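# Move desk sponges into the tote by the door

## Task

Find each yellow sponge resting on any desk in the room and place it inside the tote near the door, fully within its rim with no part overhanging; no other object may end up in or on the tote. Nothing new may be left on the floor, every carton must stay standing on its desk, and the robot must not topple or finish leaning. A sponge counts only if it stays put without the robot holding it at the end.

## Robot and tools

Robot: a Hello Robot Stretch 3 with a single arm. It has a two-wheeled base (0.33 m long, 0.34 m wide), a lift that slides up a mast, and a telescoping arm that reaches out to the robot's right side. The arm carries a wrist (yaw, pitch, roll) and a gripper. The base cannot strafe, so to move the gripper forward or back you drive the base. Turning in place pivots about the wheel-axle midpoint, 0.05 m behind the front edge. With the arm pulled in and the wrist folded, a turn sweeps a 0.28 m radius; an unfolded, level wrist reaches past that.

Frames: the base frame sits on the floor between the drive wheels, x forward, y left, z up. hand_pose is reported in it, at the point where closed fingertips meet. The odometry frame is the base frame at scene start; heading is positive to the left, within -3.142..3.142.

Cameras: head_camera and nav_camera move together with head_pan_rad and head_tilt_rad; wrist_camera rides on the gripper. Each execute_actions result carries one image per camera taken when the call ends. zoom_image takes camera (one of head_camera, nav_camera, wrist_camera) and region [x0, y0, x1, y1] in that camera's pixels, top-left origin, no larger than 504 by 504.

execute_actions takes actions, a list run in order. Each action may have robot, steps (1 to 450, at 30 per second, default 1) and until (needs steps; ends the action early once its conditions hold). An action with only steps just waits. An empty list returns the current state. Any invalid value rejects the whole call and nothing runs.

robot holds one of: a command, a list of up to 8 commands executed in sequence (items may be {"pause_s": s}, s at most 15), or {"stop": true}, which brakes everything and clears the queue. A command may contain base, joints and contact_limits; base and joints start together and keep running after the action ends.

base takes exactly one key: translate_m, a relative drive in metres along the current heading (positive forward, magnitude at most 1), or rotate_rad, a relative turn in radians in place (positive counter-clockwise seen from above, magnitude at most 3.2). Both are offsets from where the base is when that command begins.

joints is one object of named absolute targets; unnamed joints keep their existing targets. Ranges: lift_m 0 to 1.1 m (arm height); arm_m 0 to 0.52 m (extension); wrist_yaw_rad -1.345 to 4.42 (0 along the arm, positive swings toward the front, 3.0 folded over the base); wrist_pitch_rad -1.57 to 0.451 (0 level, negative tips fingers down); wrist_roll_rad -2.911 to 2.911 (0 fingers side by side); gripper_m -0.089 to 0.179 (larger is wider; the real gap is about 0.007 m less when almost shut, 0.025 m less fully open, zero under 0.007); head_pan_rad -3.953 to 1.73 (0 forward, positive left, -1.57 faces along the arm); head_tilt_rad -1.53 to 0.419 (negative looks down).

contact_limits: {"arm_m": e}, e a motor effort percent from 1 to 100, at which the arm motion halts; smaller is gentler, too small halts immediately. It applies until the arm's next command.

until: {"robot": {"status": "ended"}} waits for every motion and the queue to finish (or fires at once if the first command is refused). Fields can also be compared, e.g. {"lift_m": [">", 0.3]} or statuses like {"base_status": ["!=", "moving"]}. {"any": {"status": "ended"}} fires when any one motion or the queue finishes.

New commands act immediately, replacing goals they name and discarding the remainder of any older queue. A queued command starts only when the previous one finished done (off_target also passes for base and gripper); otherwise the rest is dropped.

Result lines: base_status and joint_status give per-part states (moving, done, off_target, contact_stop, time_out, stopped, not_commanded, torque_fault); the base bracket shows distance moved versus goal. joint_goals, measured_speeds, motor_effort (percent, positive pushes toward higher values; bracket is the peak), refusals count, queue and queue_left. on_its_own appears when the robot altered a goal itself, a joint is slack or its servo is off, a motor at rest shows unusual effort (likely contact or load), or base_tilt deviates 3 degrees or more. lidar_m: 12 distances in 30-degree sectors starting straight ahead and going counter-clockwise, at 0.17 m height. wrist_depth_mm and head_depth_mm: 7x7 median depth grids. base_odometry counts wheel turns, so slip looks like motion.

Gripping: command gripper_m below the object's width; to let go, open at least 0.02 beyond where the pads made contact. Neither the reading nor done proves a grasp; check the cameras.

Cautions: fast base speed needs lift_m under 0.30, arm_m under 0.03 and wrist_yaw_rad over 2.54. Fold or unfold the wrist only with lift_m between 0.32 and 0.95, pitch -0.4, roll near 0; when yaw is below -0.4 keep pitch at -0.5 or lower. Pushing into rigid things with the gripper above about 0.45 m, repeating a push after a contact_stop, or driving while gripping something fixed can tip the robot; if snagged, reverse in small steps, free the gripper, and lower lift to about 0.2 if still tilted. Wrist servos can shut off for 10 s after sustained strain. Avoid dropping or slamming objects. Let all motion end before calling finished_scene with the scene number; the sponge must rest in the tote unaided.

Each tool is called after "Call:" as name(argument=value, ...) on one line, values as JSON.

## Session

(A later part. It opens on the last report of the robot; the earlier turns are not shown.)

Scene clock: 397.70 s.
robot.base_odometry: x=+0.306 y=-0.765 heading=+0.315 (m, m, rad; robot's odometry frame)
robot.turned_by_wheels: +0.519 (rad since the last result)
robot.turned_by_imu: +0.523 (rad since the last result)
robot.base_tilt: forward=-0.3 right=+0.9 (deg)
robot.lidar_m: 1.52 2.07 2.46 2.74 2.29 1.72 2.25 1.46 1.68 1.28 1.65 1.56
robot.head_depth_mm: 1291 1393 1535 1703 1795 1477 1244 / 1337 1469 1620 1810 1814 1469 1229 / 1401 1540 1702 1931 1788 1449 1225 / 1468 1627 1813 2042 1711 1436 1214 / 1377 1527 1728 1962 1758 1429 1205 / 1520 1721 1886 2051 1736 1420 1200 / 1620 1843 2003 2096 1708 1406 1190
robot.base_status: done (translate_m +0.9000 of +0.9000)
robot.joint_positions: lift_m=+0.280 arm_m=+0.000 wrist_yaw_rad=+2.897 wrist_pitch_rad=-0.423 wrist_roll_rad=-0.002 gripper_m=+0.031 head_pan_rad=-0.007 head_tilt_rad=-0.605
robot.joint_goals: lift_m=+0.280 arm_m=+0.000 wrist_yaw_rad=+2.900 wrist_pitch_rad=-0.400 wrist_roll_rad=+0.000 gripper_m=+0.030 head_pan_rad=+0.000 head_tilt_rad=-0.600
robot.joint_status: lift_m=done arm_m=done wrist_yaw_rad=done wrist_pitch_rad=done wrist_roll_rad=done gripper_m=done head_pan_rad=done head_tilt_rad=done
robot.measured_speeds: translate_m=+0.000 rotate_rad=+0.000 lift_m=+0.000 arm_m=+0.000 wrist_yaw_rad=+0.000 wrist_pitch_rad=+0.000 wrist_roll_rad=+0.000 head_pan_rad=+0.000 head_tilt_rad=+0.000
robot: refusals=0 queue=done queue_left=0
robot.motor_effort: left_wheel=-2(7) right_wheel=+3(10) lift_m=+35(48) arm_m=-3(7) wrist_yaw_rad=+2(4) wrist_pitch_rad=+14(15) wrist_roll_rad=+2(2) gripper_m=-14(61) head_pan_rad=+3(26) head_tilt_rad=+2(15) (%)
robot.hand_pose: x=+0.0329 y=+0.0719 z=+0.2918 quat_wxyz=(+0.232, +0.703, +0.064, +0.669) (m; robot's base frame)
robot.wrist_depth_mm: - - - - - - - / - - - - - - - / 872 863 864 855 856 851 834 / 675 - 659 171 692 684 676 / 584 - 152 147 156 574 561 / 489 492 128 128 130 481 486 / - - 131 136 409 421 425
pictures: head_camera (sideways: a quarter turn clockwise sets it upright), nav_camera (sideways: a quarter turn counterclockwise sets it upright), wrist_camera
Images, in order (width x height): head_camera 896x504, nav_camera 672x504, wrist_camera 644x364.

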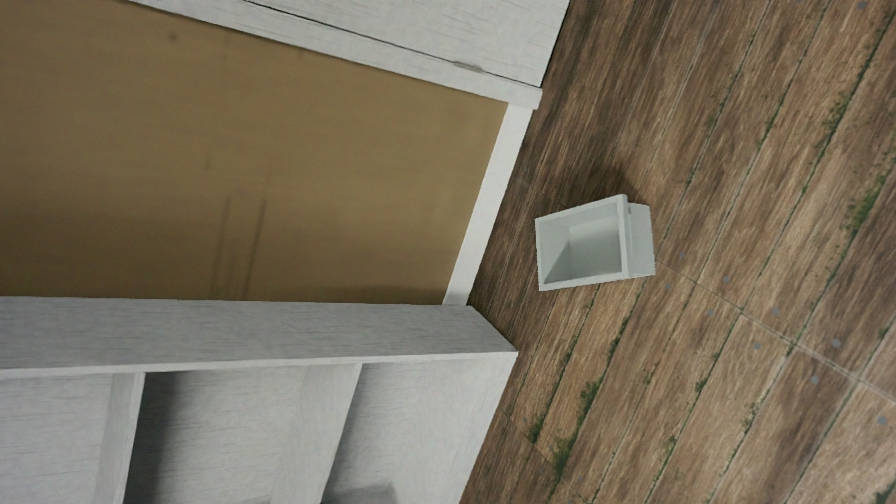

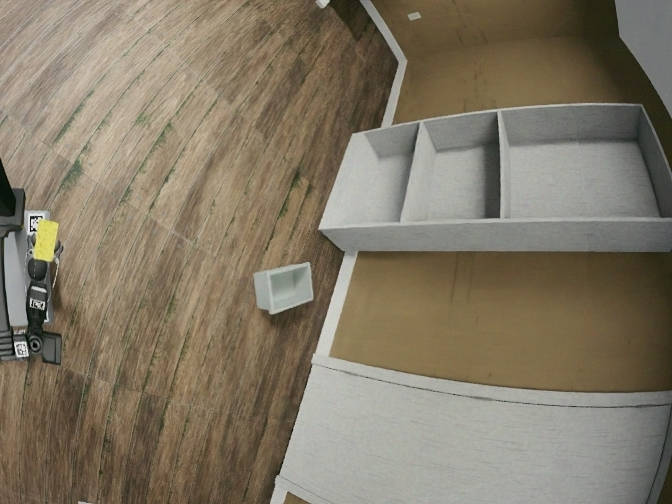

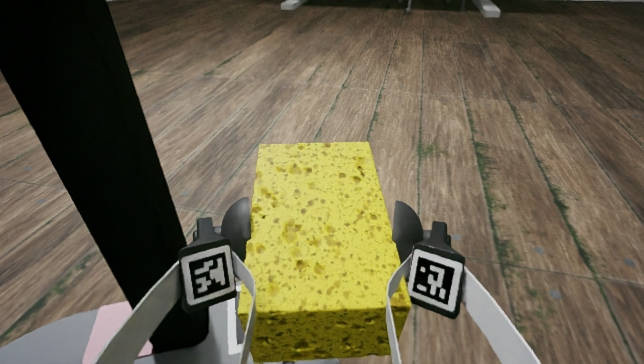

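Call:
execute_actions(actions=[{"robot": [{"base": {"rotate_rad": -0.138}}, {"base": {"translate_m": 0.648}}, {"base": {"rotate_rad": 1.849}, "joints": {"head_pan_rad": -1.57, "head_tilt_rad": -1.1}}, {"joints": {"lift_m": 0.36}}, {"joints": {"wrist_yaw_rad": 0.0}}, {"joints": {"wrist_pitch_rad": -0.9, "arm_m": 0.2}}], "steps": 450, "until": {"robot": {"status": "ended"}}}])

Scene clock: 474.53 s.
robot.base_odometry: x=+0.944 y=-0.650 heading=+2.026 (m, m, rad; robot's odometry frame)
robot.turned_by_wheels: +1.711 (rad since the last result)
robot.turned_by_imu: +1.720 (rad since the last result)
robot.base_tilt: forward=-0.3 right=+0.9 (deg)
robot.lidar_m: 2.77 2.61 2.33 2.03 1.93 1.46 1.25 0.97 0.95 0.90 1.45 2.32
robot.head_depth_mm: 921 1066 1268 1454 1341 1219 1134 / 982 1149 1391 1476 1329 1209 1141 / 1054 1252 1521 1466 1300 - - / 1079 1322 1569 1478 1275 1230 - / 930 1125 1458 1430 1295 1200 1091 / 1146 1567 1519 1424 1291 1177 1085 / 1166 1617 1555 1414 1272 1162 1075
robot.base_status: done (rotate_rad +1.8489 of +1.8490)
robot.joint_positions: lift_m=+0.360 arm_m=+0.200 wrist_yaw_rad=+0.002 wrist_pitch_rad=-0.908 wrist_roll_rad=-0.002 gripper_m=+0.031 head_pan_rad=-1.563 head_tilt_rad=-1.087
robot.joint_goals: lift_m=+0.360 arm_m=+0.200 wrist_yaw_rad=+0.000 wrist_pitch_rad=-0.900 wrist_roll_rad=+0.000 gripper_m=+0.030 head_pan_rad=-1.570 head_tilt_rad=-1.100
robot.joint_status: lift_m=done arm_m=done wrist_yaw_rad=done wrist_pitch_rad=done wrist_roll_rad=done gripper_m=done head_pan_rad=done head_tilt_rad=done
robot.measured_speeds: translate_m=+0.000 rotate_rad=+0.000 lift_m=+0.000 arm_m=+0.000 wrist_yaw_rad=+0.000 wrist_pitch_rad=+0.000 wrist_roll_rad=+0.000 head_pan_rad=+0.000 head_tilt_rad=+0.000
robot: refusals=0 queue=done queue_left=0
robot.motor_effort: left_wheel=-2(10) right_wheel=+3(14) lift_m=+48(47) arm_m=+4(7) wrist_yaw_rad=-2(5) wrist_pitch_rad=+5(14) wrist_roll_rad=+2(2) gripper_m=-14(14) head_pan_rad=-3(26) head_tilt_rad=-5(25) (%)
robot.hand_pose: x=-0.0213 y=-0.4833 z=+0.2816 quat_wxyz=(+0.637, +0.311, -0.634, -0.310) (m; robot's base frame)
robot.wrist_depth_mm: 618 623 571 607 617 595 502 / 575 580 571 558 578 559 549 / 531 517 521 515 521 511 523 / 484 490 486 170 436 406 485 / 457 460 153 147 155 374 445 / 420 427 128 129 130 344 426 / 394 395 389 137 391 323 391
pictures: head_camera (sideways: a quarter turn clockwise sets it upright), nav_camera (sideways: a quarter turn counterclockwise sets it upright), wrist_camera
Images, in order (width x height): head_camera 896x504, nav_camera 672x504, wrist_camera 644x364.

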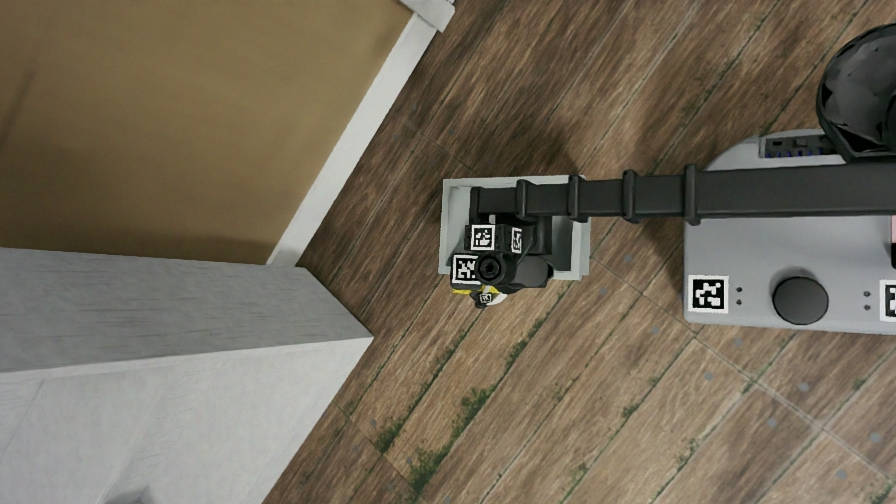

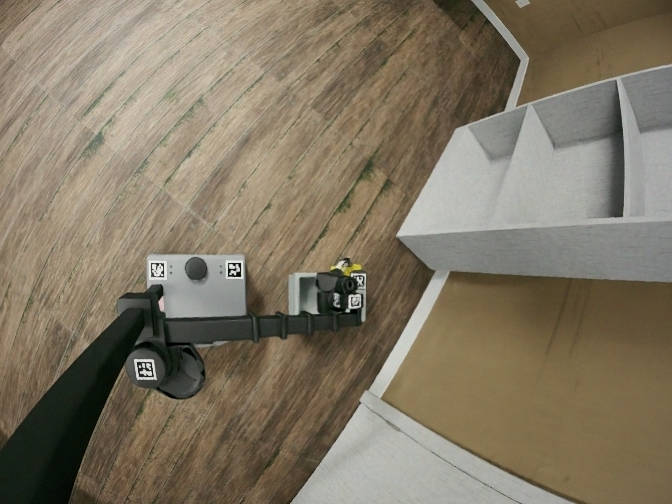

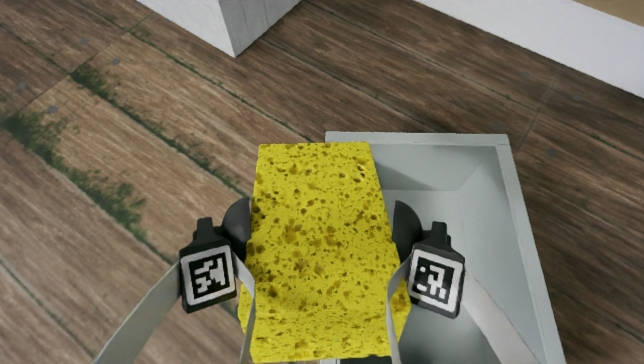

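Call:
execute_actions(actions=[{"robot": [{"base": {"translate_m": -0.092}, "joints": {"arm_m": 0.27}}, {"joints": {"lift_m": 0.25}}], "steps": 300, "until": {"robot": {"status": "ended"}}}])

Scene clock: 513.07 s.
robot.base_odometry: x=+0.984 y=-0.733 heading=+2.026 (m, m, rad; robot's odometry frame)
robot.turned_by_wheels: +0.000 (rad since the last result)
robot.turned_by_imu: -0.001 (rad since the last result)
robot.base_tilt: forward=-0.3 right=+0.9 (deg)
robot.lidar_m: 2.87 2.69 2.38 2.01 1.39 1.45 1.18 0.92 0.89 0.51 1.36 2.40
robot.head_depth_mm: 868 1003 1187 1423 1331 1220 1127 / 927 1087 1315 1459 1327 1211 1139 / 998 1179 1455 1472 1320 1228 - / 1076 1299 1552 1496 1283 - - / 1048 1258 1542 1429 1282 1203 1086 / 917 1103 1492 1421 1288 1180 1085 / 1130 1586 1531 1413 1285 1167 1078
robot.base_status: done (translate_m -0.0920 of -0.0920)
robot.joint_positions: lift_m=+0.250 arm_m=+0.270 wrist_yaw_rad=+0.002 wrist_pitch_rad=-0.909 wrist_roll_rad=-0.002 gripper_m=+0.031 head_pan_rad=-1.563 head_tilt_rad=-1.087
robot.joint_goals: lift_m=+0.250 arm_m=+0.270 wrist_yaw_rad=+0.000 wrist_pitch_rad=-0.900 wrist_roll_rad=+0.000 gripper_m=+0.030 head_pan_rad=-1.570 head_tilt_rad=-1.100
robot.joint_status: lift_m=done arm_m=done wrist_yaw_rad=done wrist_pitch_rad=done wrist_roll_rad=done gripper_m=done head_pan_rad=done head_tilt_rad=done
robot.measured_speeds: translate_m=+0.000 rotate_rad=+0.000 lift_m=+0.000 arm_m=+0.000 wrist_yaw_rad=+0.000 wrist_pitch_rad=+0.000 wrist_roll_rad=+0.000 head_pan_rad=+0.000 head_tilt_rad=+0.000
robot: refusals=0 queue=done queue_left=0
robot.motor_effort: left_wheel=-1(7) right_wheel=+3(4) lift_m=+35(48) arm_m=+4(6) wrist_yaw_rad=-2(2) wrist_pitch_rad=+6(5) wrist_roll_rad=+1(2) gripper_m=-14(14) head_pan_rad=-2(3) head_tilt_rad=-4(5) (%)
robot.hand_pose: x=-0.0213 y=-0.5531 z=+0.1719 quat_wxyz=(+0.636, +0.312, -0.634, -0.310) (m; robot's base frame)
robot.wrist_depth_mm: 473 462 466 467 464 458 416 / 432 430 422 428 421 429 422 / 398 387 256 249 252 389 390 / 366 360 240 170 275 358 364 / 339 341 153 147 156 330 336 / 316 318 129 129 131 312 315 / 297 241 202 137 269 292 296
pictures: head_camera (sideways: a quarter turn clockwise sets it upright), nav_camera (sideways: a quarter turn counterclockwise sets it upright), wrist_camera
Images, in order (width x height): head_camera 896x504, nav_camera 672x504, wrist_camera 644x364.

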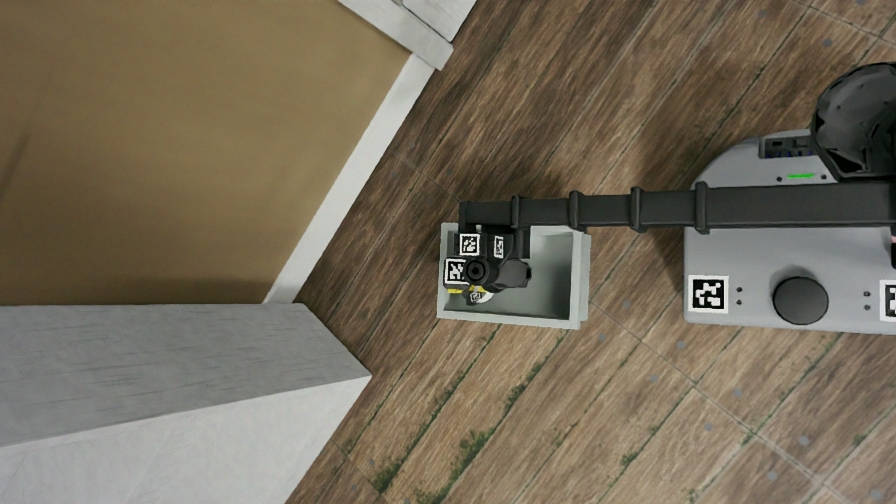

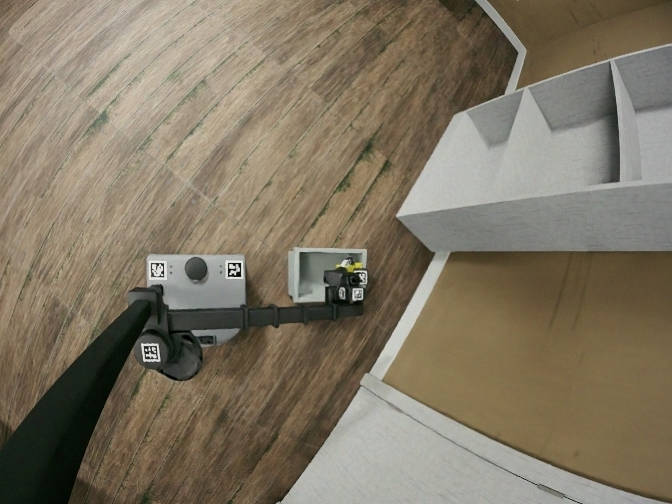

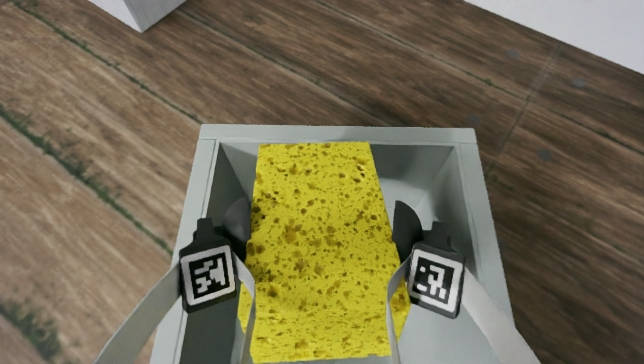

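Call:
execute_actions(actions=[{"robot": [{"base": {"translate_m": -0.012}, "joints": {"arm_m": 0.262, "lift_m": 0.145}}, {"joints": {"gripper_m": 0.09}}], "steps": 300, "until": {"robot": {"status": "ended"}}}])

Scene clock: 528.90 s.
robot.base_odometry: x=+0.990 y=-0.744 heading=+2.026 (m, m, rad; robot's odometry frame)
robot.turned_by_wheels: +0.000 (rad since the last result)
robot.turned_by_imu: -0.001 (rad since the last result)
robot.base_tilt: forward=-0.3 right=+0.9 (deg)
robot.lidar_m: 2.88 2.70 2.39 2.01 1.38 1.81 1.17 0.91 0.89 0.93 0.93 2.42
robot.head_depth_mm: 863 997 1179 1422 1340 1218 1122 / 922 1078 1300 1456 1326 1207 1130 / 986 1171 1438 1457 1320 1231 - / 1061 1292 1547 1467 1271 - - / 1066 1289 1544 1412 1279 1198 1090 / 931 1103 1476 1420 1287 1179 1085 / 1112 1584 1531 1414 1274 1169 1079
robot.base_status: done (translate_m -0.0120 of -0.0120)
robot.joint_positions: lift_m=+0.145 arm_m=+0.262 wrist_yaw_rad=+0.002 wrist_pitch_rad=-0.909 wrist_roll_rad=-0.002 gripper_m=+0.090 head_pan_rad=-1.563 head_tilt_rad=-1.087
robot.joint_goals: lift_m=+0.145 arm_m=+0.262 wrist_yaw_rad=+0.000 wrist_pitch_rad=-0.900 wrist_roll_rad=+0.000 gripper_m=+0.090 head_pan_rad=-1.570 head_tilt_rad=-1.100
robot.joint_status: lift_m=done arm_m=done wrist_yaw_rad=done wrist_pitch_rad=done wrist_roll_rad=done gripper_m=done head_pan_rad=done head_tilt_rad=done
robot.measured_speeds: translate_m=+0.000 rotate_rad=+0.000 lift_m=+0.000 arm_m=+0.000 wrist_yaw_rad=+0.000 wrist_pitch_rad=+0.000 wrist_roll_rad=+0.000 head_pan_rad=+0.000 head_tilt_rad=+0.000
robot: refusals=0 queue=done queue_left=0
robot.motor_effort: left_wheel=-2(6) right_wheel=+3(4) lift_m=+35(35) arm_m=-3(4) wrist_yaw_rad=-2(2) wrist_pitch_rad=+6(6) wrist_roll_rad=+2(2) gripper_m=+0(86) head_pan_rad=-2(2) head_tilt_rad=-5(5) (%)
robot.hand_pose: x=-0.0213 y=-0.5456 z=+0.0669 quat_wxyz=(+0.636, +0.312, -0.634, -0.310) (m; robot's base frame)
robot.wrist_depth_mm: 318 158 168 166 165 154 316 / 288 162 198 196 194 153 290 / 128 163 244 240 239 152 260 / 122 162 238 195 242 151 117 / 122 159 187 182 231 150 110 / 123 145 211 170 208 131 102 / 123 179 199 160 196 160 99
pictures: head_camera (sideways: a quarter turn clockwise sets it upright), nav_camera (sideways: a quarter turn counterclockwise sets it upright), wrist_camera
Images, in order (width x height): head_camera 896x504, nav_camera 672x504, wrist_camera 644x364.

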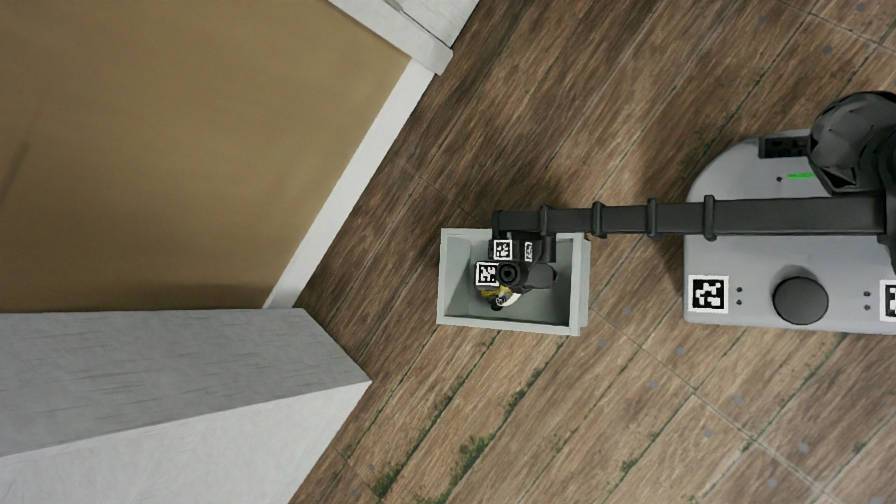

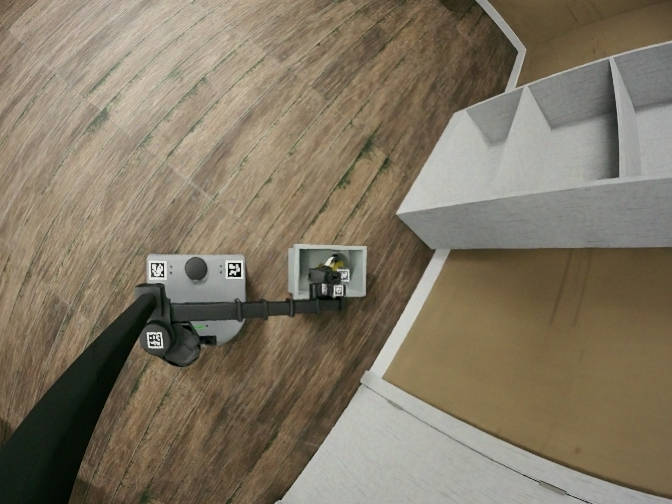

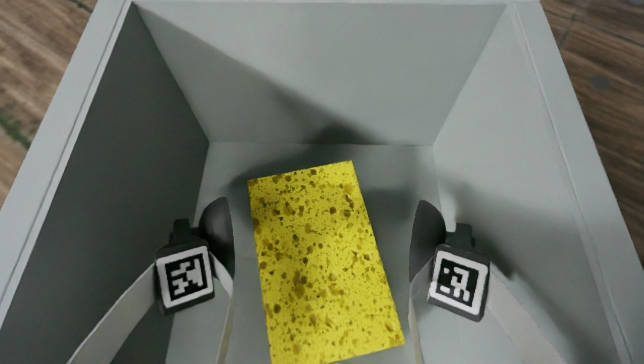

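Call:
execute_actions(actions=[{"robot": {"joints": {"lift_m": 1.06, "head_tilt_rad": -0.75}}, "steps": 150, "until": {"robot": {"lift_m": [">", 0.25]}}}, {"robot": {"joints": {"arm_m": 0.0, "wrist_pitch_rad": -0.7, "gripper_m": 0.12}}, "steps": 15}, {"robot": [{"base": {"rotate_rad": -1.389}}, {"base": {"translate_m": -0.996}}, {"base": {"rotate_rad": -0.841}}], "steps": 450, "until": {"robot": {"status": "ended"}}}, {"steps": 300, "until": {"robot": {"status": "ended"}}}])

Scene clock: 604.63 s.
robot.base_odometry: x=+0.189 y=-1.336 heading=-0.204 (m, m, rad; robot's odometry frame)
robot.turned_by_wheels: -2.230 (rad since the last result)
robot.turned_by_imu: -2.256 (rad since the last result)
robot.base_tilt: forward=-0.3 right=+0.8 (deg)
robot.lidar_m: 1.59 1.64 1.93 3.04 2.58 1.82 2.16 1.02 1.16 1.10 0.76 1.50
robot.head_depth_mm: 910 - - - - 1268 1171 / 903 - - - - 1254 1161 / 898 - - - - 1273 1155 / 913 1037 - - - 925 1144 / 925 1051 1042 593 642 610 1138 / 921 1047 1024 575 634 606 1135 / 914 1037 1014 570 632 588 1124
robot.base_status: done (rotate_rad -0.8409 of -0.8410)
robot.joint_positions: lift_m=+1.060 arm_m=+0.000 wrist_yaw_rad=+0.002 wrist_pitch_rad=-0.717 wrist_roll_rad=-0.002 gripper_m=+0.120 head_pan_rad=-1.563 head_tilt_rad=-0.754
robot.joint_goals: lift_m=+1.060 arm_m=+0.000 wrist_yaw_rad=+0.000 wrist_pitch_rad=-0.700 wrist_roll_rad=+0.000 gripper_m=+0.120 head_pan_rad=-1.570 head_tilt_rad=-0.750
robot.joint_status: lift_m=done arm_m=done wrist_yaw_rad=done wrist_pitch_rad=done wrist_roll_rad=done gripper_m=done head_pan_rad=done head_tilt_rad=done
robot.measured_speeds: translate_m=+0.000 rotate_rad=+0.000 lift_m=+0.000 arm_m=+0.000 wrist_yaw_rad=+0.000 wrist_pitch_rad=+0.000 wrist_roll_rad=+0.000 head_pan_rad=+0.000 head_tilt_rad=+0.000
robot: refusals=0 queue=done queue_left=0
robot.motor_effort: left_wheel=+3(7) right_wheel=-4(9) lift_m=+48(50) arm_m=-3(3) wrist_yaw_rad=-2(2) wrist_pitch_rad=+10(11) wrist_roll_rad=+2(1) gripper_m=+0(87) head_pan_rad=-2(3) head_tilt_rad=+1(20) (%)
robot.hand_pose: x=-0.0212 y=-0.3225 z=+1.0119 quat_wxyz=(+0.663, +0.249, -0.661, -0.248) (m; robot's base frame)
robot.wrist_depth_mm: 840 830 821 850 823 824 819 / 715 697 695 714 694 694 696 / 616 370 364 362 364 356 361 / 552 329 330 334 336 332 334 / 488 478 393 398 402 393 415 / 446 - 446 449 444 - 440 / 412 403 406 405 406 402 402
pictures: head_camera (sideways: a quarter turn clockwise sets it upright), nav_camera (sideways: a quarter turn counterclockwise sets it upright), wrist_camera
Images, in order (width x height): head_camera 896x504, nav_camera 672x504, wrist_camera 644x364.

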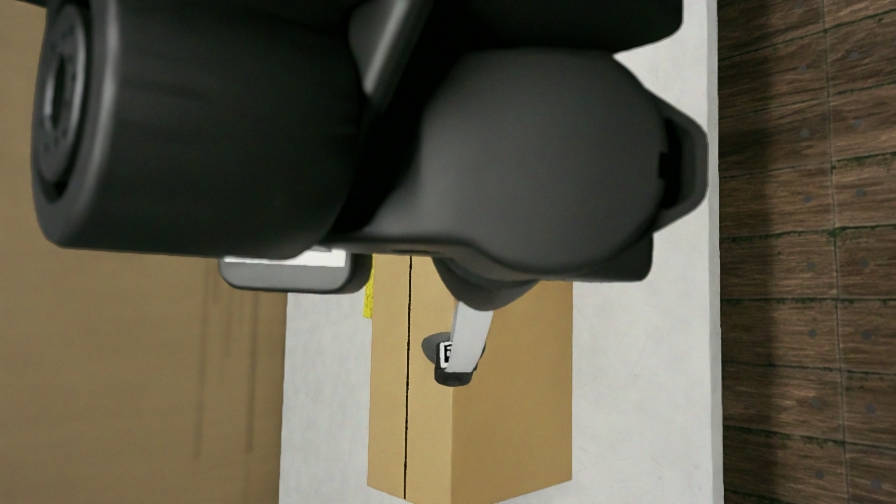

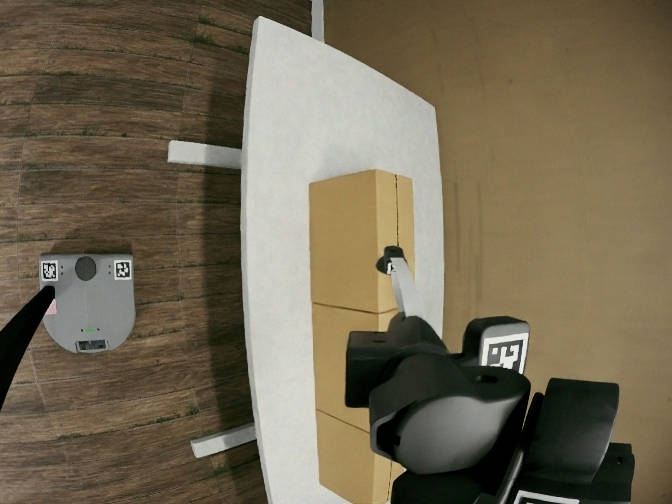

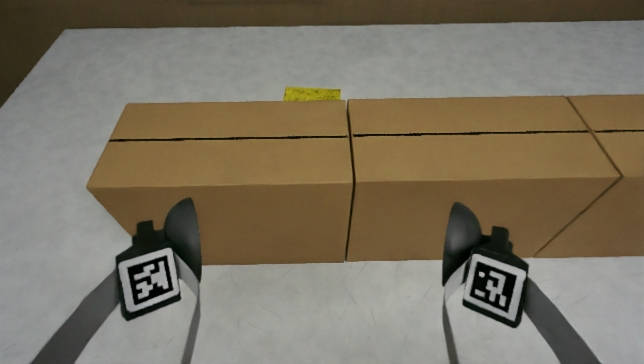

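Call:
execute_actions(actions=[{"robot": [{"joints": {"arm_m": 0.3, "lift_m": 1.08}}, {"joints": {"arm_m": 0.46, "wrist_pitch_rad": -1.3}}], "steps": 300, "until": {"robot": {"status": "ended"}}}])

Scene clock: 626.00 s.
robot.base_odometry: x=+0.189 y=-1.336 heading=-0.204 (m, m, rad; robot's odometry frame)
robot.turned_by_wheels: +0.000 (rad since the last result)
robot.turned_by_imu: -0.001 (rad since the last result)
robot.base_tilt: forward=-0.3 right=+0.9 (deg)
robot.lidar_m: 1.59 1.64 1.92 3.04 2.59 1.83 2.16 1.01 1.16 1.10 0.76 1.50
robot.head_depth_mm: 948 1080 1104 600 664 633 1171 / 945 1071 1091 594 658 626 1162 / 953 1066 1067 589 651 621 1156 / - 1091 1056 581 646 615 1146 / 924 1051 1037 578 640 610 1141 / 917 1042 1026 574 636 605 1133 / 914 1037 1013 569 631 587 1122
robot.base_status: done (rotate_rad -0.8409 of -0.8410)
robot.joint_positions: lift_m=+1.080 arm_m=+0.460 wrist_yaw_rad=+0.002 wrist_pitch_rad=-1.299 wrist_roll_rad=-0.002 gripper_m=+0.120 head_pan_rad=-1.563 head_tilt_rad=-0.754
robot.joint_goals: lift_m=+1.080 arm_m=+0.460 wrist_yaw_rad=+0.000 wrist_pitch_rad=-1.300 wrist_roll_rad=+0.000 gripper_m=+0.120 head_pan_rad=-1.570 head_tilt_rad=-0.750
robot.joint_status: lift_m=done arm_m=done wrist_yaw_rad=done wrist_pitch_rad=done wrist_roll_rad=done gripper_m=done head_pan_rad=done head_tilt_rad=done
robot.measured_speeds: translate_m=+0.000 rotate_rad=+0.000 lift_m=+0.000 arm_m=+0.000 wrist_yaw_rad=+0.000 wrist_pitch_rad=+0.000 wrist_roll_rad=+0.000 head_pan_rad=+0.000 head_tilt_rad=+0.000
robot: refusals=0 queue=done queue_left=0
robot.motor_effort: left_wheel=+3(3) right_wheel=-4(4) lift_m=+47(52) arm_m=+4(3) wrist_yaw_rad=-2(2) wrist_pitch_rad=+0(10) wrist_roll_rad=+1(2) gripper_m=+0(0) head_pan_rad=-2(3) head_tilt_rad=+1(1) (%)
robot.hand_pose: x=-0.0216 y=-0.6502 z=+0.9652 quat_wxyz=(+0.564, +0.429, -0.562, -0.427) (m; robot's base frame)
robot.wrist_depth_mm: 423 409 420 415 419 420 414 / 417 414 410 412 409 413 413 / 408 408 407 366 407 409 406 / 409 405 398 403 409 405 404 / 402 406 404 401 402 402 397 / 397 - 397 399 399 - 395 / 394 286 283 277 271 258 264
pictures: head_camera (sideways: a quarter turn clockwise sets it upright), nav_camera (sideways: a quarter turn counterclockwise sets it upright), wrist_camera
Images, in order (width x height): head_camera 896x504, nav_camera 672x504, wrist_camera 644x364.

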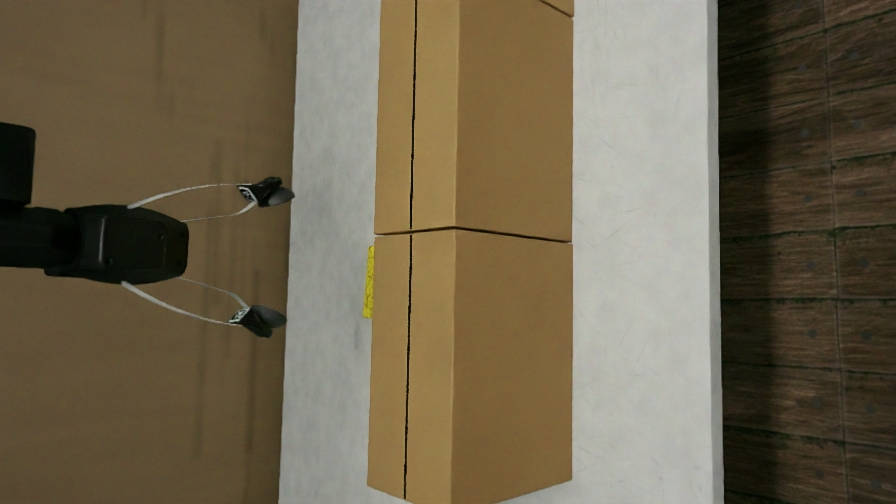

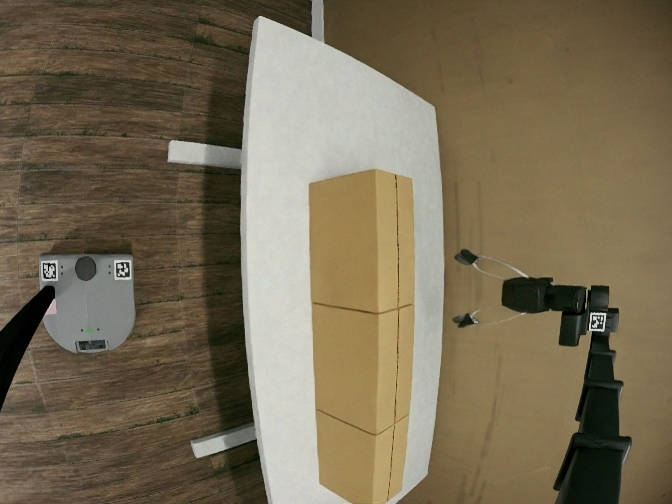

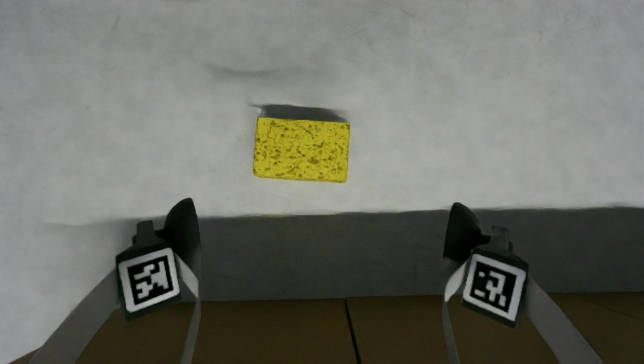

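Call:
execute_actions(actions=[{"robot": [{"base": {"translate_m": -0.126}, "joints": {"arm_m": 0.507, "wrist_yaw_rad": 1.1, "wrist_pitch_rad": -0.8, "gripper_m": 0.15, "lift_m": 0.9}}], "steps": 300, "until": {"robot": {"status": "ended"}}}])

Scene clock: 739.10 s.
robot.base_odometry: x=+0.066 y=-1.311 heading=-0.204 (m, m, rad; robot's odometry frame)
robot.turned_by_wheels: +0.000 (rad since the last result)
robot.turned_by_imu: -0.001 (rad since the last result)
robot.base_tilt: forward=-0.3 right=+0.9 (deg)
robot.lidar_m: 1.72 1.77 2.01 3.27 2.50 1.71 2.03 0.93 0.92 1.11 0.84 1.50
robot.head_depth_mm: 952 1088 1156 - - 1264 1152 / 947 1049 - 597 659 626 1164 / 926 1121 1075 594 653 621 1151 / 934 - 1020 588 647 616 1146 / 928 1037 1002 585 642 610 1140 / 923 1051 1045 580 636 605 1131 / 920 1041 1014 574 631 601 1124
robot.base_status: done (translate_m -0.1260 of -0.1260)
robot.joint_positions: lift_m=+0.900 arm_m=+0.507 wrist_yaw_rad=+1.097 wrist_pitch_rad=-0.817 wrist_roll_rad=-0.002 gripper_m=+0.150 head_pan_rad=-1.563 head_tilt_rad=-0.754
robot.joint_goals: lift_m=+0.900 arm_m=+0.507 wrist_yaw_rad=+1.100 wrist_pitch_rad=-0.800 wrist_roll_rad=+0.000 gripper_m=+0.150 head_pan_rad=-1.570 head_tilt_rad=-0.750
robot.joint_status: lift_m=done arm_m=done wrist_yaw_rad=done wrist_pitch_rad=done wrist_roll_rad=done gripper_m=done head_pan_rad=done head_tilt_rad=done
robot.measured_speeds: translate_m=+0.000 rotate_rad=+0.000 lift_m=+0.000 arm_m=+0.000 wrist_yaw_rad=+0.000 wrist_pitch_rad=+0.000 wrist_roll_rad=+0.000 head_pan_rad=+0.000 head_tilt_rad=+0.000
robot: refusals=0 queue=done queue_left=0
robot.motor_effort: left_wheel=+3(3) right_wheel=-3(9) lift_m=+35(44) arm_m=+4(4) wrist_yaw_rad=+3(4) wrist_pitch_rad=+10(11) wrist_roll_rad=+1(2) gripper_m=+0(89) head_pan_rad=-3(2) head_tilt_rad=+1(1) (%)
robot.hand_pose: x=+0.1190 y=-0.7239 z=+0.8357 quat_wxyz=(+0.701, +0.578, -0.406, +0.099) (m; robot's base frame)
robot.wrist_depth_mm: 431 431 429 428 428 427 358 / 382 384 383 375 380 382 368 / 342 343 341 341 344 344 337 / 307 312 313 311 308 310 308 / 274 291 286 237 286 289 283 / 232 - 263 219 264 - 263 / 232 245 243 208 240 243 243
pictures: head_camera (sideways: a quarter turn clockwise sets it upright), nav_camera (sideways: a quarter turn counterclockwise sets it upright), wrist_camera
Images, in order (width x height): head_camera 896x504, nav_camera 672x504, wrist_camera 644x364.

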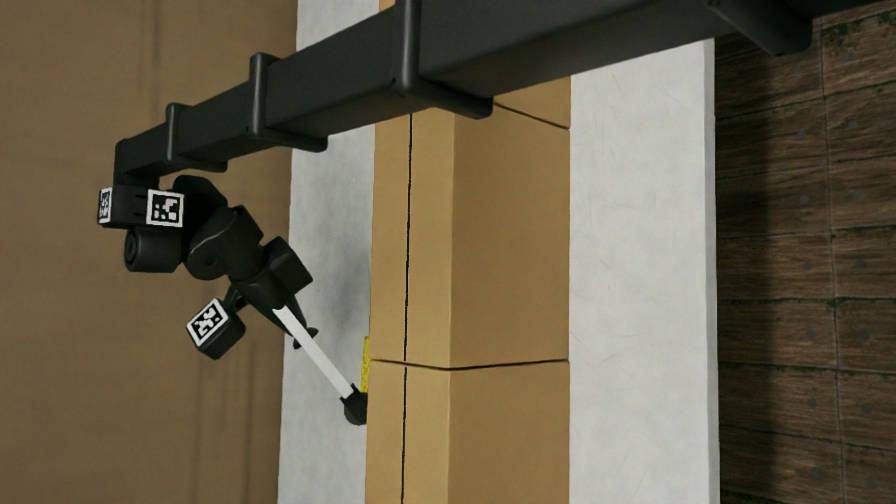

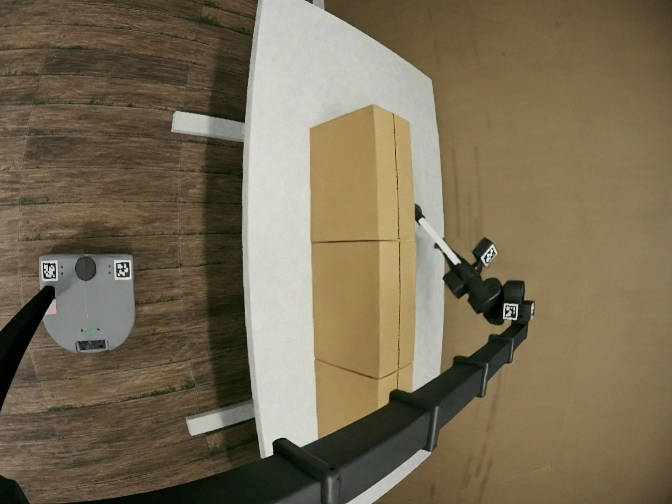

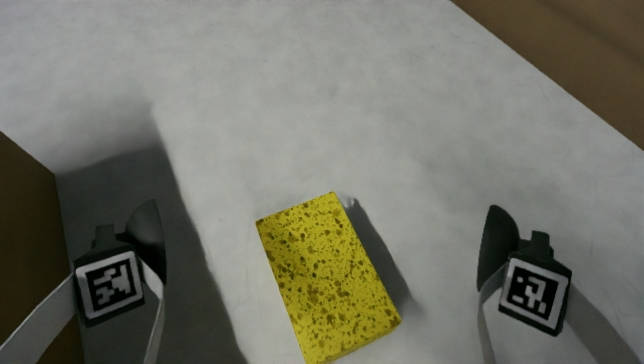

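Call:
execute_actions(actions=[{"robot": [{"joints": {"lift_m": 0.815}}, {"joints": {"gripper_m": 0.03}}, {"pause_s": 0.3}, {"joints": {"lift_m": 0.87}}], "steps": 300, "until": {"robot": {"status": "ended"}}}])

Scene clock: 756.80 s.
robot.base_odometry: x=+0.066 y=-1.311 heading=-0.204 (m, m, rad; robot's odometry frame)
robot.turned_by_wheels: +0.000 (rad since the last result)
robot.turned_by_imu: -0.001 (rad since the last result)
robot.base_tilt: forward=-0.4 right=+0.8 (deg)
robot.lidar_m: 1.72 1.77 2.00 3.26 2.50 1.71 2.03 0.93 0.92 1.11 0.84 1.50
robot.head_depth_mm: 952 1090 1107 - - - - / 947 1065 - - 658 626 1160 / 942 - 1067 593 653 622 1155 / 935 1024 1010 589 648 616 1143 / 929 1043 989 585 643 611 1139 / 926 1049 1033 581 635 606 1133 / 920 1048 1011 574 631 601 1124
robot.base_status: done (translate_m -0.1260 of -0.1260)
robot.joint_positions: lift_m=+0.870 arm_m=+0.507 wrist_yaw_rad=+1.097 wrist_pitch_rad=-0.816 wrist_roll_rad=-0.002 gripper_m=+0.031 head_pan_rad=-1.563 head_tilt_rad=-0.754
robot.joint_goals: lift_m=+0.870 arm_m=+0.507 wrist_yaw_rad=+1.100 wrist_pitch_rad=-0.800 wrist_roll_rad=+0.000 gripper_m=+0.030 head_pan_rad=-1.570 head_tilt_rad=-0.750
robot.joint_status: lift_m=done arm_m=done wrist_yaw_rad=done wrist_pitch_rad=done wrist_roll_rad=done gripper_m=done head_pan_rad=done head_tilt_rad=done
robot.measured_speeds: translate_m=+0.000 rotate_rad=+0.000 lift_m=+0.000 arm_m=+0.000 wrist_yaw_rad=+0.000 wrist_pitch_rad=+0.000 wrist_roll_rad=+0.000 head_pan_rad=+0.000 head_tilt_rad=+0.000
robot: refusals=0 queue=done queue_left=0
robot.motor_effort: left_wheel=+3(3) right_wheel=-3(3) lift_m=+48(46) arm_m=+4(3) wrist_yaw_rad=+4(4) wrist_pitch_rad=+10(10) wrist_roll_rad=+1(1) gripper_m=-15(96) head_pan_rad=-2(2) head_tilt_rad=+2(1) (%)
robot.hand_pose: x=+0.1191 y=-0.7239 z=+0.8053 quat_wxyz=(+0.701, +0.578, -0.407, +0.099) (m; robot's base frame)
robot.wrist_depth_mm: 385 383 383 378 379 379 355 / 338 336 334 336 336 339 343 / 304 303 303 174 303 302 301 / 276 274 265 158 275 273 274 / 254 254 148 145 149 252 251 / 230 235 136 133 133 234 232 / 213 218 214 152 211 215 216
pictures: head_camera (sideways: a quarter turn clockwise sets it upright), nav_camera (sideways: a quarter turn counterclockwise sets it upright), wrist_camera
Images, in order (width x height): head_camera 896x504, nav_camera 672x504, wrist_camera 644x364.

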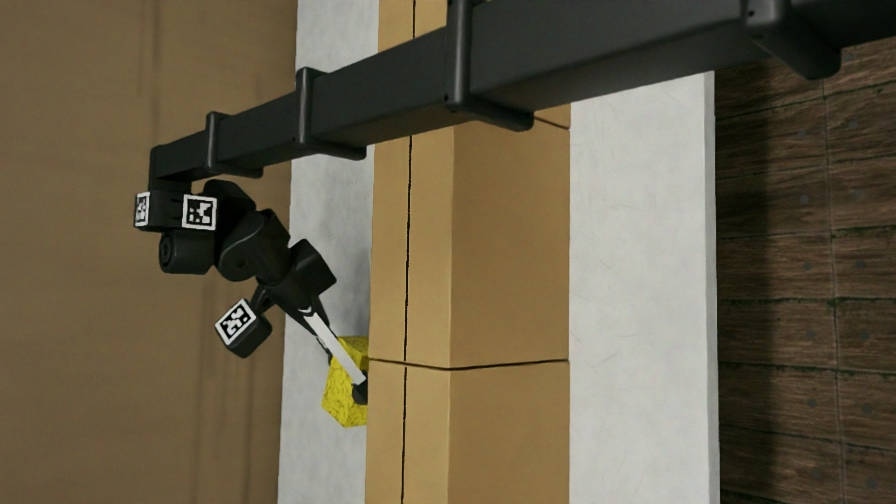

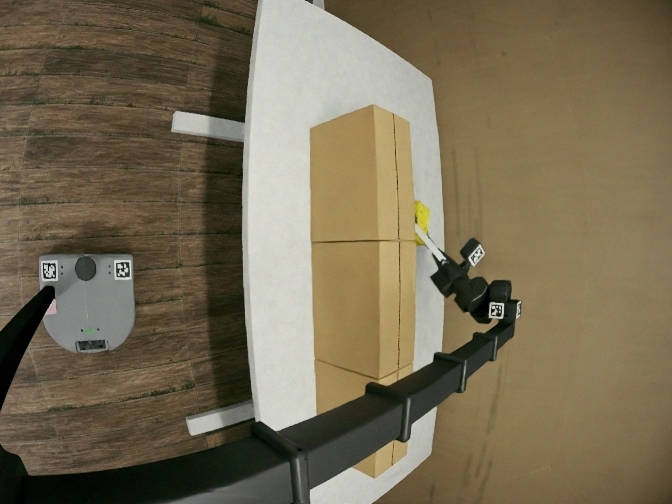

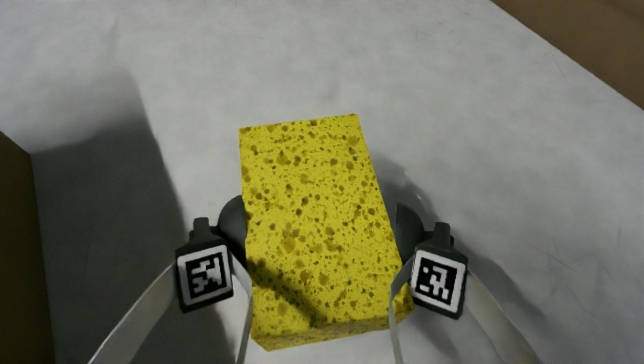

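Call:
execute_actions(actions=[{"robot": {"joints": {"lift_m": 1.04, "wrist_pitch_rad": -0.4}}, "steps": 150, "until": {"robot": {"lift_m": [">", 1.0]}}}, {"robot": {"joints": {"arm_m": 0.0}}, "steps": 200, "until": {"robot": {"arm_m": ["<", 0.12]}}}, {"robot": {"joints": {"lift_m": 0.29}, "base": {"rotate_rad": 0.755}}, "steps": 100, "until": {"robot": {"lift_m": ["<", 0.95]}}}, {"robot": {"joints": {"wrist_yaw_rad": 2.7, "head_pan_rad": -1.57, "head_tilt_rad": -1.1}}, "steps": 100, "until": {"robot": {"base_status": ["!=", "moving"]}}}, {"robot": {"base": {"translate_m": 0.3}}, "steps": 300, "until": {"robot": {"status": "ended"}}}])

Scene clock: 819.90 s.
robot.base_odometry: x=+0.321 y=-1.154 heading=+0.551 (m, m, rad; robot's odometry frame)
robot.turned_by_wheels: +0.755 (rad since the last result)
robot.turned_by_imu: +0.761 (rad since the last result)
robot.base_tilt: forward=-0.3 right=+0.9 (deg)
robot.lidar_m: 1.68 2.34 2.83 2.51 2.27 2.26 1.22 1.31 0.90 1.45 1.50 1.49
robot.head_depth_mm: 954 821 723 1484 1343 1221 1124 / 946 813 751 1474 1331 1214 1139 / 1479 804 1589 1444 1314 1231 - / 1650 813 1626 1444 1308 - - / 1826 1827 1610 1434 1300 1185 828 / 1882 1813 1597 1430 1288 1173 1071 / 1704 1785 1582 1407 1279 1169 1076
robot.base_status: done (translate_m +0.3000 of +0.3000)
robot.joint_positions: lift_m=+0.290 arm_m=+0.000 wrist_yaw_rad=+2.697 wrist_pitch_rad=-0.423 wrist_roll_rad=-0.002 gripper_m=+0.031 head_pan_rad=-1.563 head_tilt_rad=-1.086
robot.joint_goals: lift_m=+0.290 arm_m=+0.000 wrist_yaw_rad=+2.700 wrist_pitch_rad=-0.400 wrist_roll_rad=+0.000 gripper_m=+0.030 head_pan_rad=-1.570 head_tilt_rad=-1.100
robot.joint_status: lift_m=done arm_m=done wrist_yaw_rad=done wrist_pitch_rad=done wrist_roll_rad=done gripper_m=done head_pan_rad=done head_tilt_rad=done
robot.measured_speeds: translate_m=+0.000 rotate_rad=+0.000 lift_m=+0.000 arm_m=+0.000 wrist_yaw_rad=+0.000 wrist_pitch_rad=+0.000 wrist_roll_rad=+0.000 head_pan_rad=+0.000 head_tilt_rad=+0.000
robot: refusals=0 queue=done queue_left=0
robot.motor_effort: left_wheel=-2(5) right_wheel=+3(8) lift_m=+35(48) arm_m=-3(4) wrist_yaw_rad=+3(3) wrist_pitch_rad=+14(14) wrist_roll_rad=+1(1) gripper_m=-16(16) head_pan_rad=-3(2) head_tilt_rad=-4(21) (%)
robot.hand_pose: x=+0.0750 y=+0.0567 z=+0.3018 quat_wxyz=(+0.298, +0.706, -0.007, +0.642) (m; robot's base frame)
robot.wrist_depth_mm: - - - - - - - / - - - - - - - / 890 882 864 174 886 891 891 / 705 696 654 158 723 705 697 / 607 589 148 145 149 580 586 / - 512 133 134 133 500 499 / - - - 152 423 436 435
pictures: head_camera (sideways: a quarter turn clockwise sets it upright), nav_camera (sideways: a quarter turn counterclockwise sets it upright), wrist_camera
Images, in order (width x height): head_camera 896x504, nav_camera 672x504, wrist_camera 644x364.

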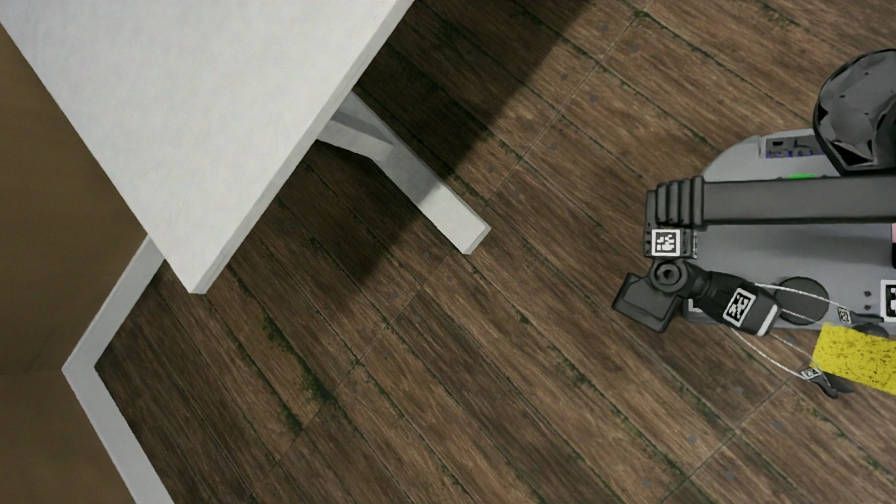

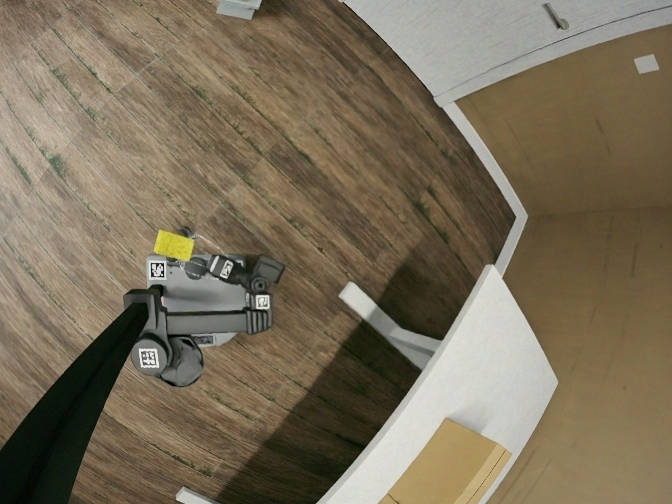

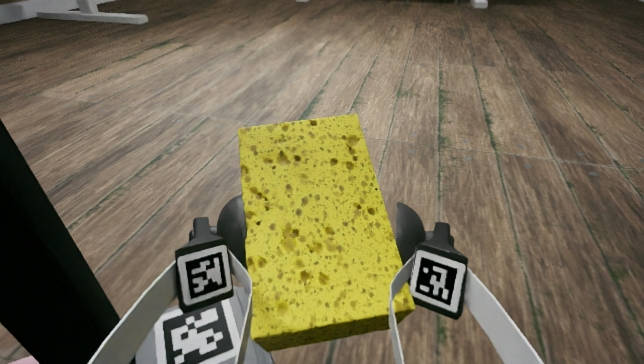

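Call:
execute_actions(actions=[{"robot": [{"base": {"translate_m": 0.784}}, {"base": {"rotate_rad": 1.475}}, {"joints": {"wrist_yaw_rad": 0.0, "lift_m": 0.33}}, {"joints": {"wrist_pitch_rad": -1.2, "arm_m": 0.225}}], "steps": 450, "until": {"robot": {"status": "ended"}}}])

Scene clock: 839.43 s.
robot.base_odometry: x=+0.989 y=-0.743 heading=+2.026 (m, m, rad; robot's odometry frame)
robot.turned_by_wheels: +1.475 (rad since the last result)
robot.turned_by_imu: +1.483 (rad since the last result)
robot.base_tilt: forward=-0.4 right=+0.8 (deg)
robot.lidar_m: 2.88 2.70 2.39 2.00 1.38 1.44 1.18 0.92 0.89 0.92 0.93 2.43
robot.head_depth_mm: 859 1000 1179 1420 1338 1216 1129 / 920 1079 1309 1453 1329 1212 1138 / 987 1169 1449 1479 1321 1228 - / 1064 1285 1546 1479 1271 1234 - / 1064 1285 1557 1417 1277 1202 1088 / 933 1104 1474 1423 1284 1177 1087 / 1111 1587 1531 1409 1278 1166 1076
robot.base_status: done (rotate_rad +1.4749 of +1.4750)
robot.joint_positions: lift_m=+0.330 arm_m=+0.225 wrist_yaw_rad=+0.002 wrist_pitch_rad=-1.202 wrist_roll_rad=-0.002 gripper_m=+0.031 head_pan_rad=-1.564 head_tilt_rad=-1.087
robot.joint_goals: lift_m=+0.330 arm_m=+0.225 wrist_yaw_rad=+0.000 wrist_pitch_rad=-1.200 wrist_roll_rad=+0.000 gripper_m=+0.030 head_pan_rad=-1.570 head_tilt_rad=-1.100
robot.joint_status: lift_m=done arm_m=done wrist_yaw_rad=done wrist_pitch_rad=done wrist_roll_rad=done gripper_m=done head_pan_rad=done head_tilt_rad=done
robot.measured_speeds: translate_m=+0.000 rotate_rad=+0.000 lift_m=+0.000 arm_m=+0.000 wrist_yaw_rad=+0.000 wrist_pitch_rad=+0.000 wrist_roll_rad=+0.000 head_pan_rad=+0.000 head_tilt_rad=+0.000
robot: refusals=0 queue=done queue_left=0
robot.motor_effort: left_wheel=-2(8) right_wheel=+3(14) lift_m=+47(50) arm_m=+4(3) wrist_yaw_rad=-2(4) wrist_pitch_rad=+1(13) wrist_roll_rad=+1(1) gripper_m=-15(15) head_pan_rad=-3(2) head_tilt_rad=-5(5) (%)
robot.hand_pose: x=-0.0215 y=-0.4396 z=+0.2208 quat_wxyz=(+0.584, +0.401, -0.582, -0.399) (m; robot's base frame)
robot.wrist_depth_mm: 417 423 309 322 320 416 418 / 410 409 377 399 376 408 405 / 401 399 289 174 351 389 398 / 386 389 264 158 298 387 385 / 377 381 147 146 150 378 375 / 366 367 136 134 133 373 372 / 362 360 249 152 247 357 362
pictures: head_camera (sideways: a quarter turn clockwise sets it upright), nav_camera (sideways: a quarter turn counterclockwise sets it upright), wrist_camera
Images, in order (width x height): head_camera 896x504, nav_camera 672x504, wrist_camera 644x364.

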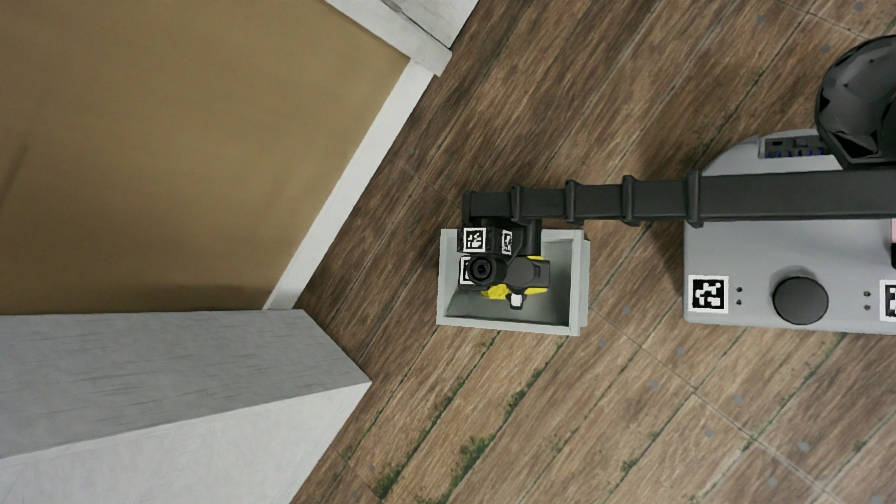

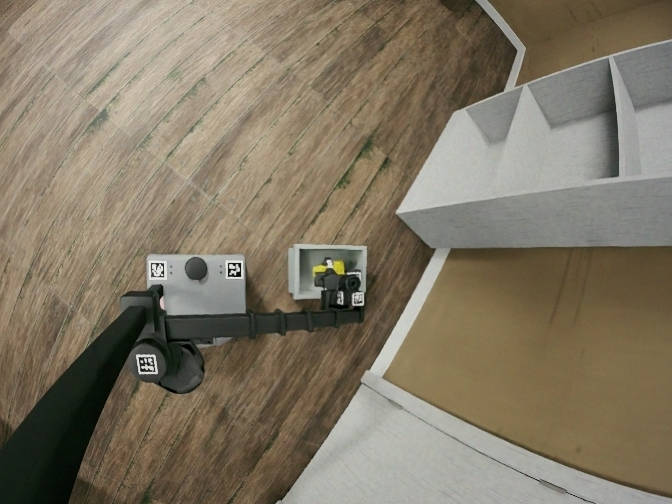

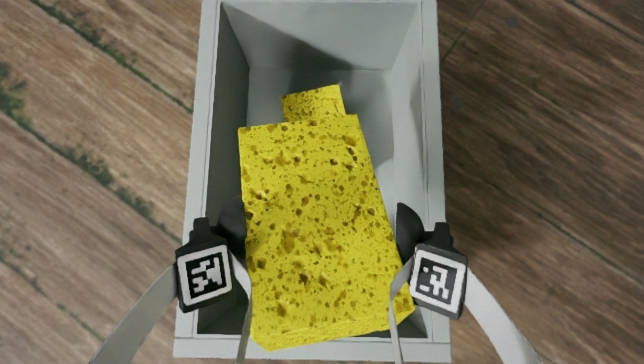

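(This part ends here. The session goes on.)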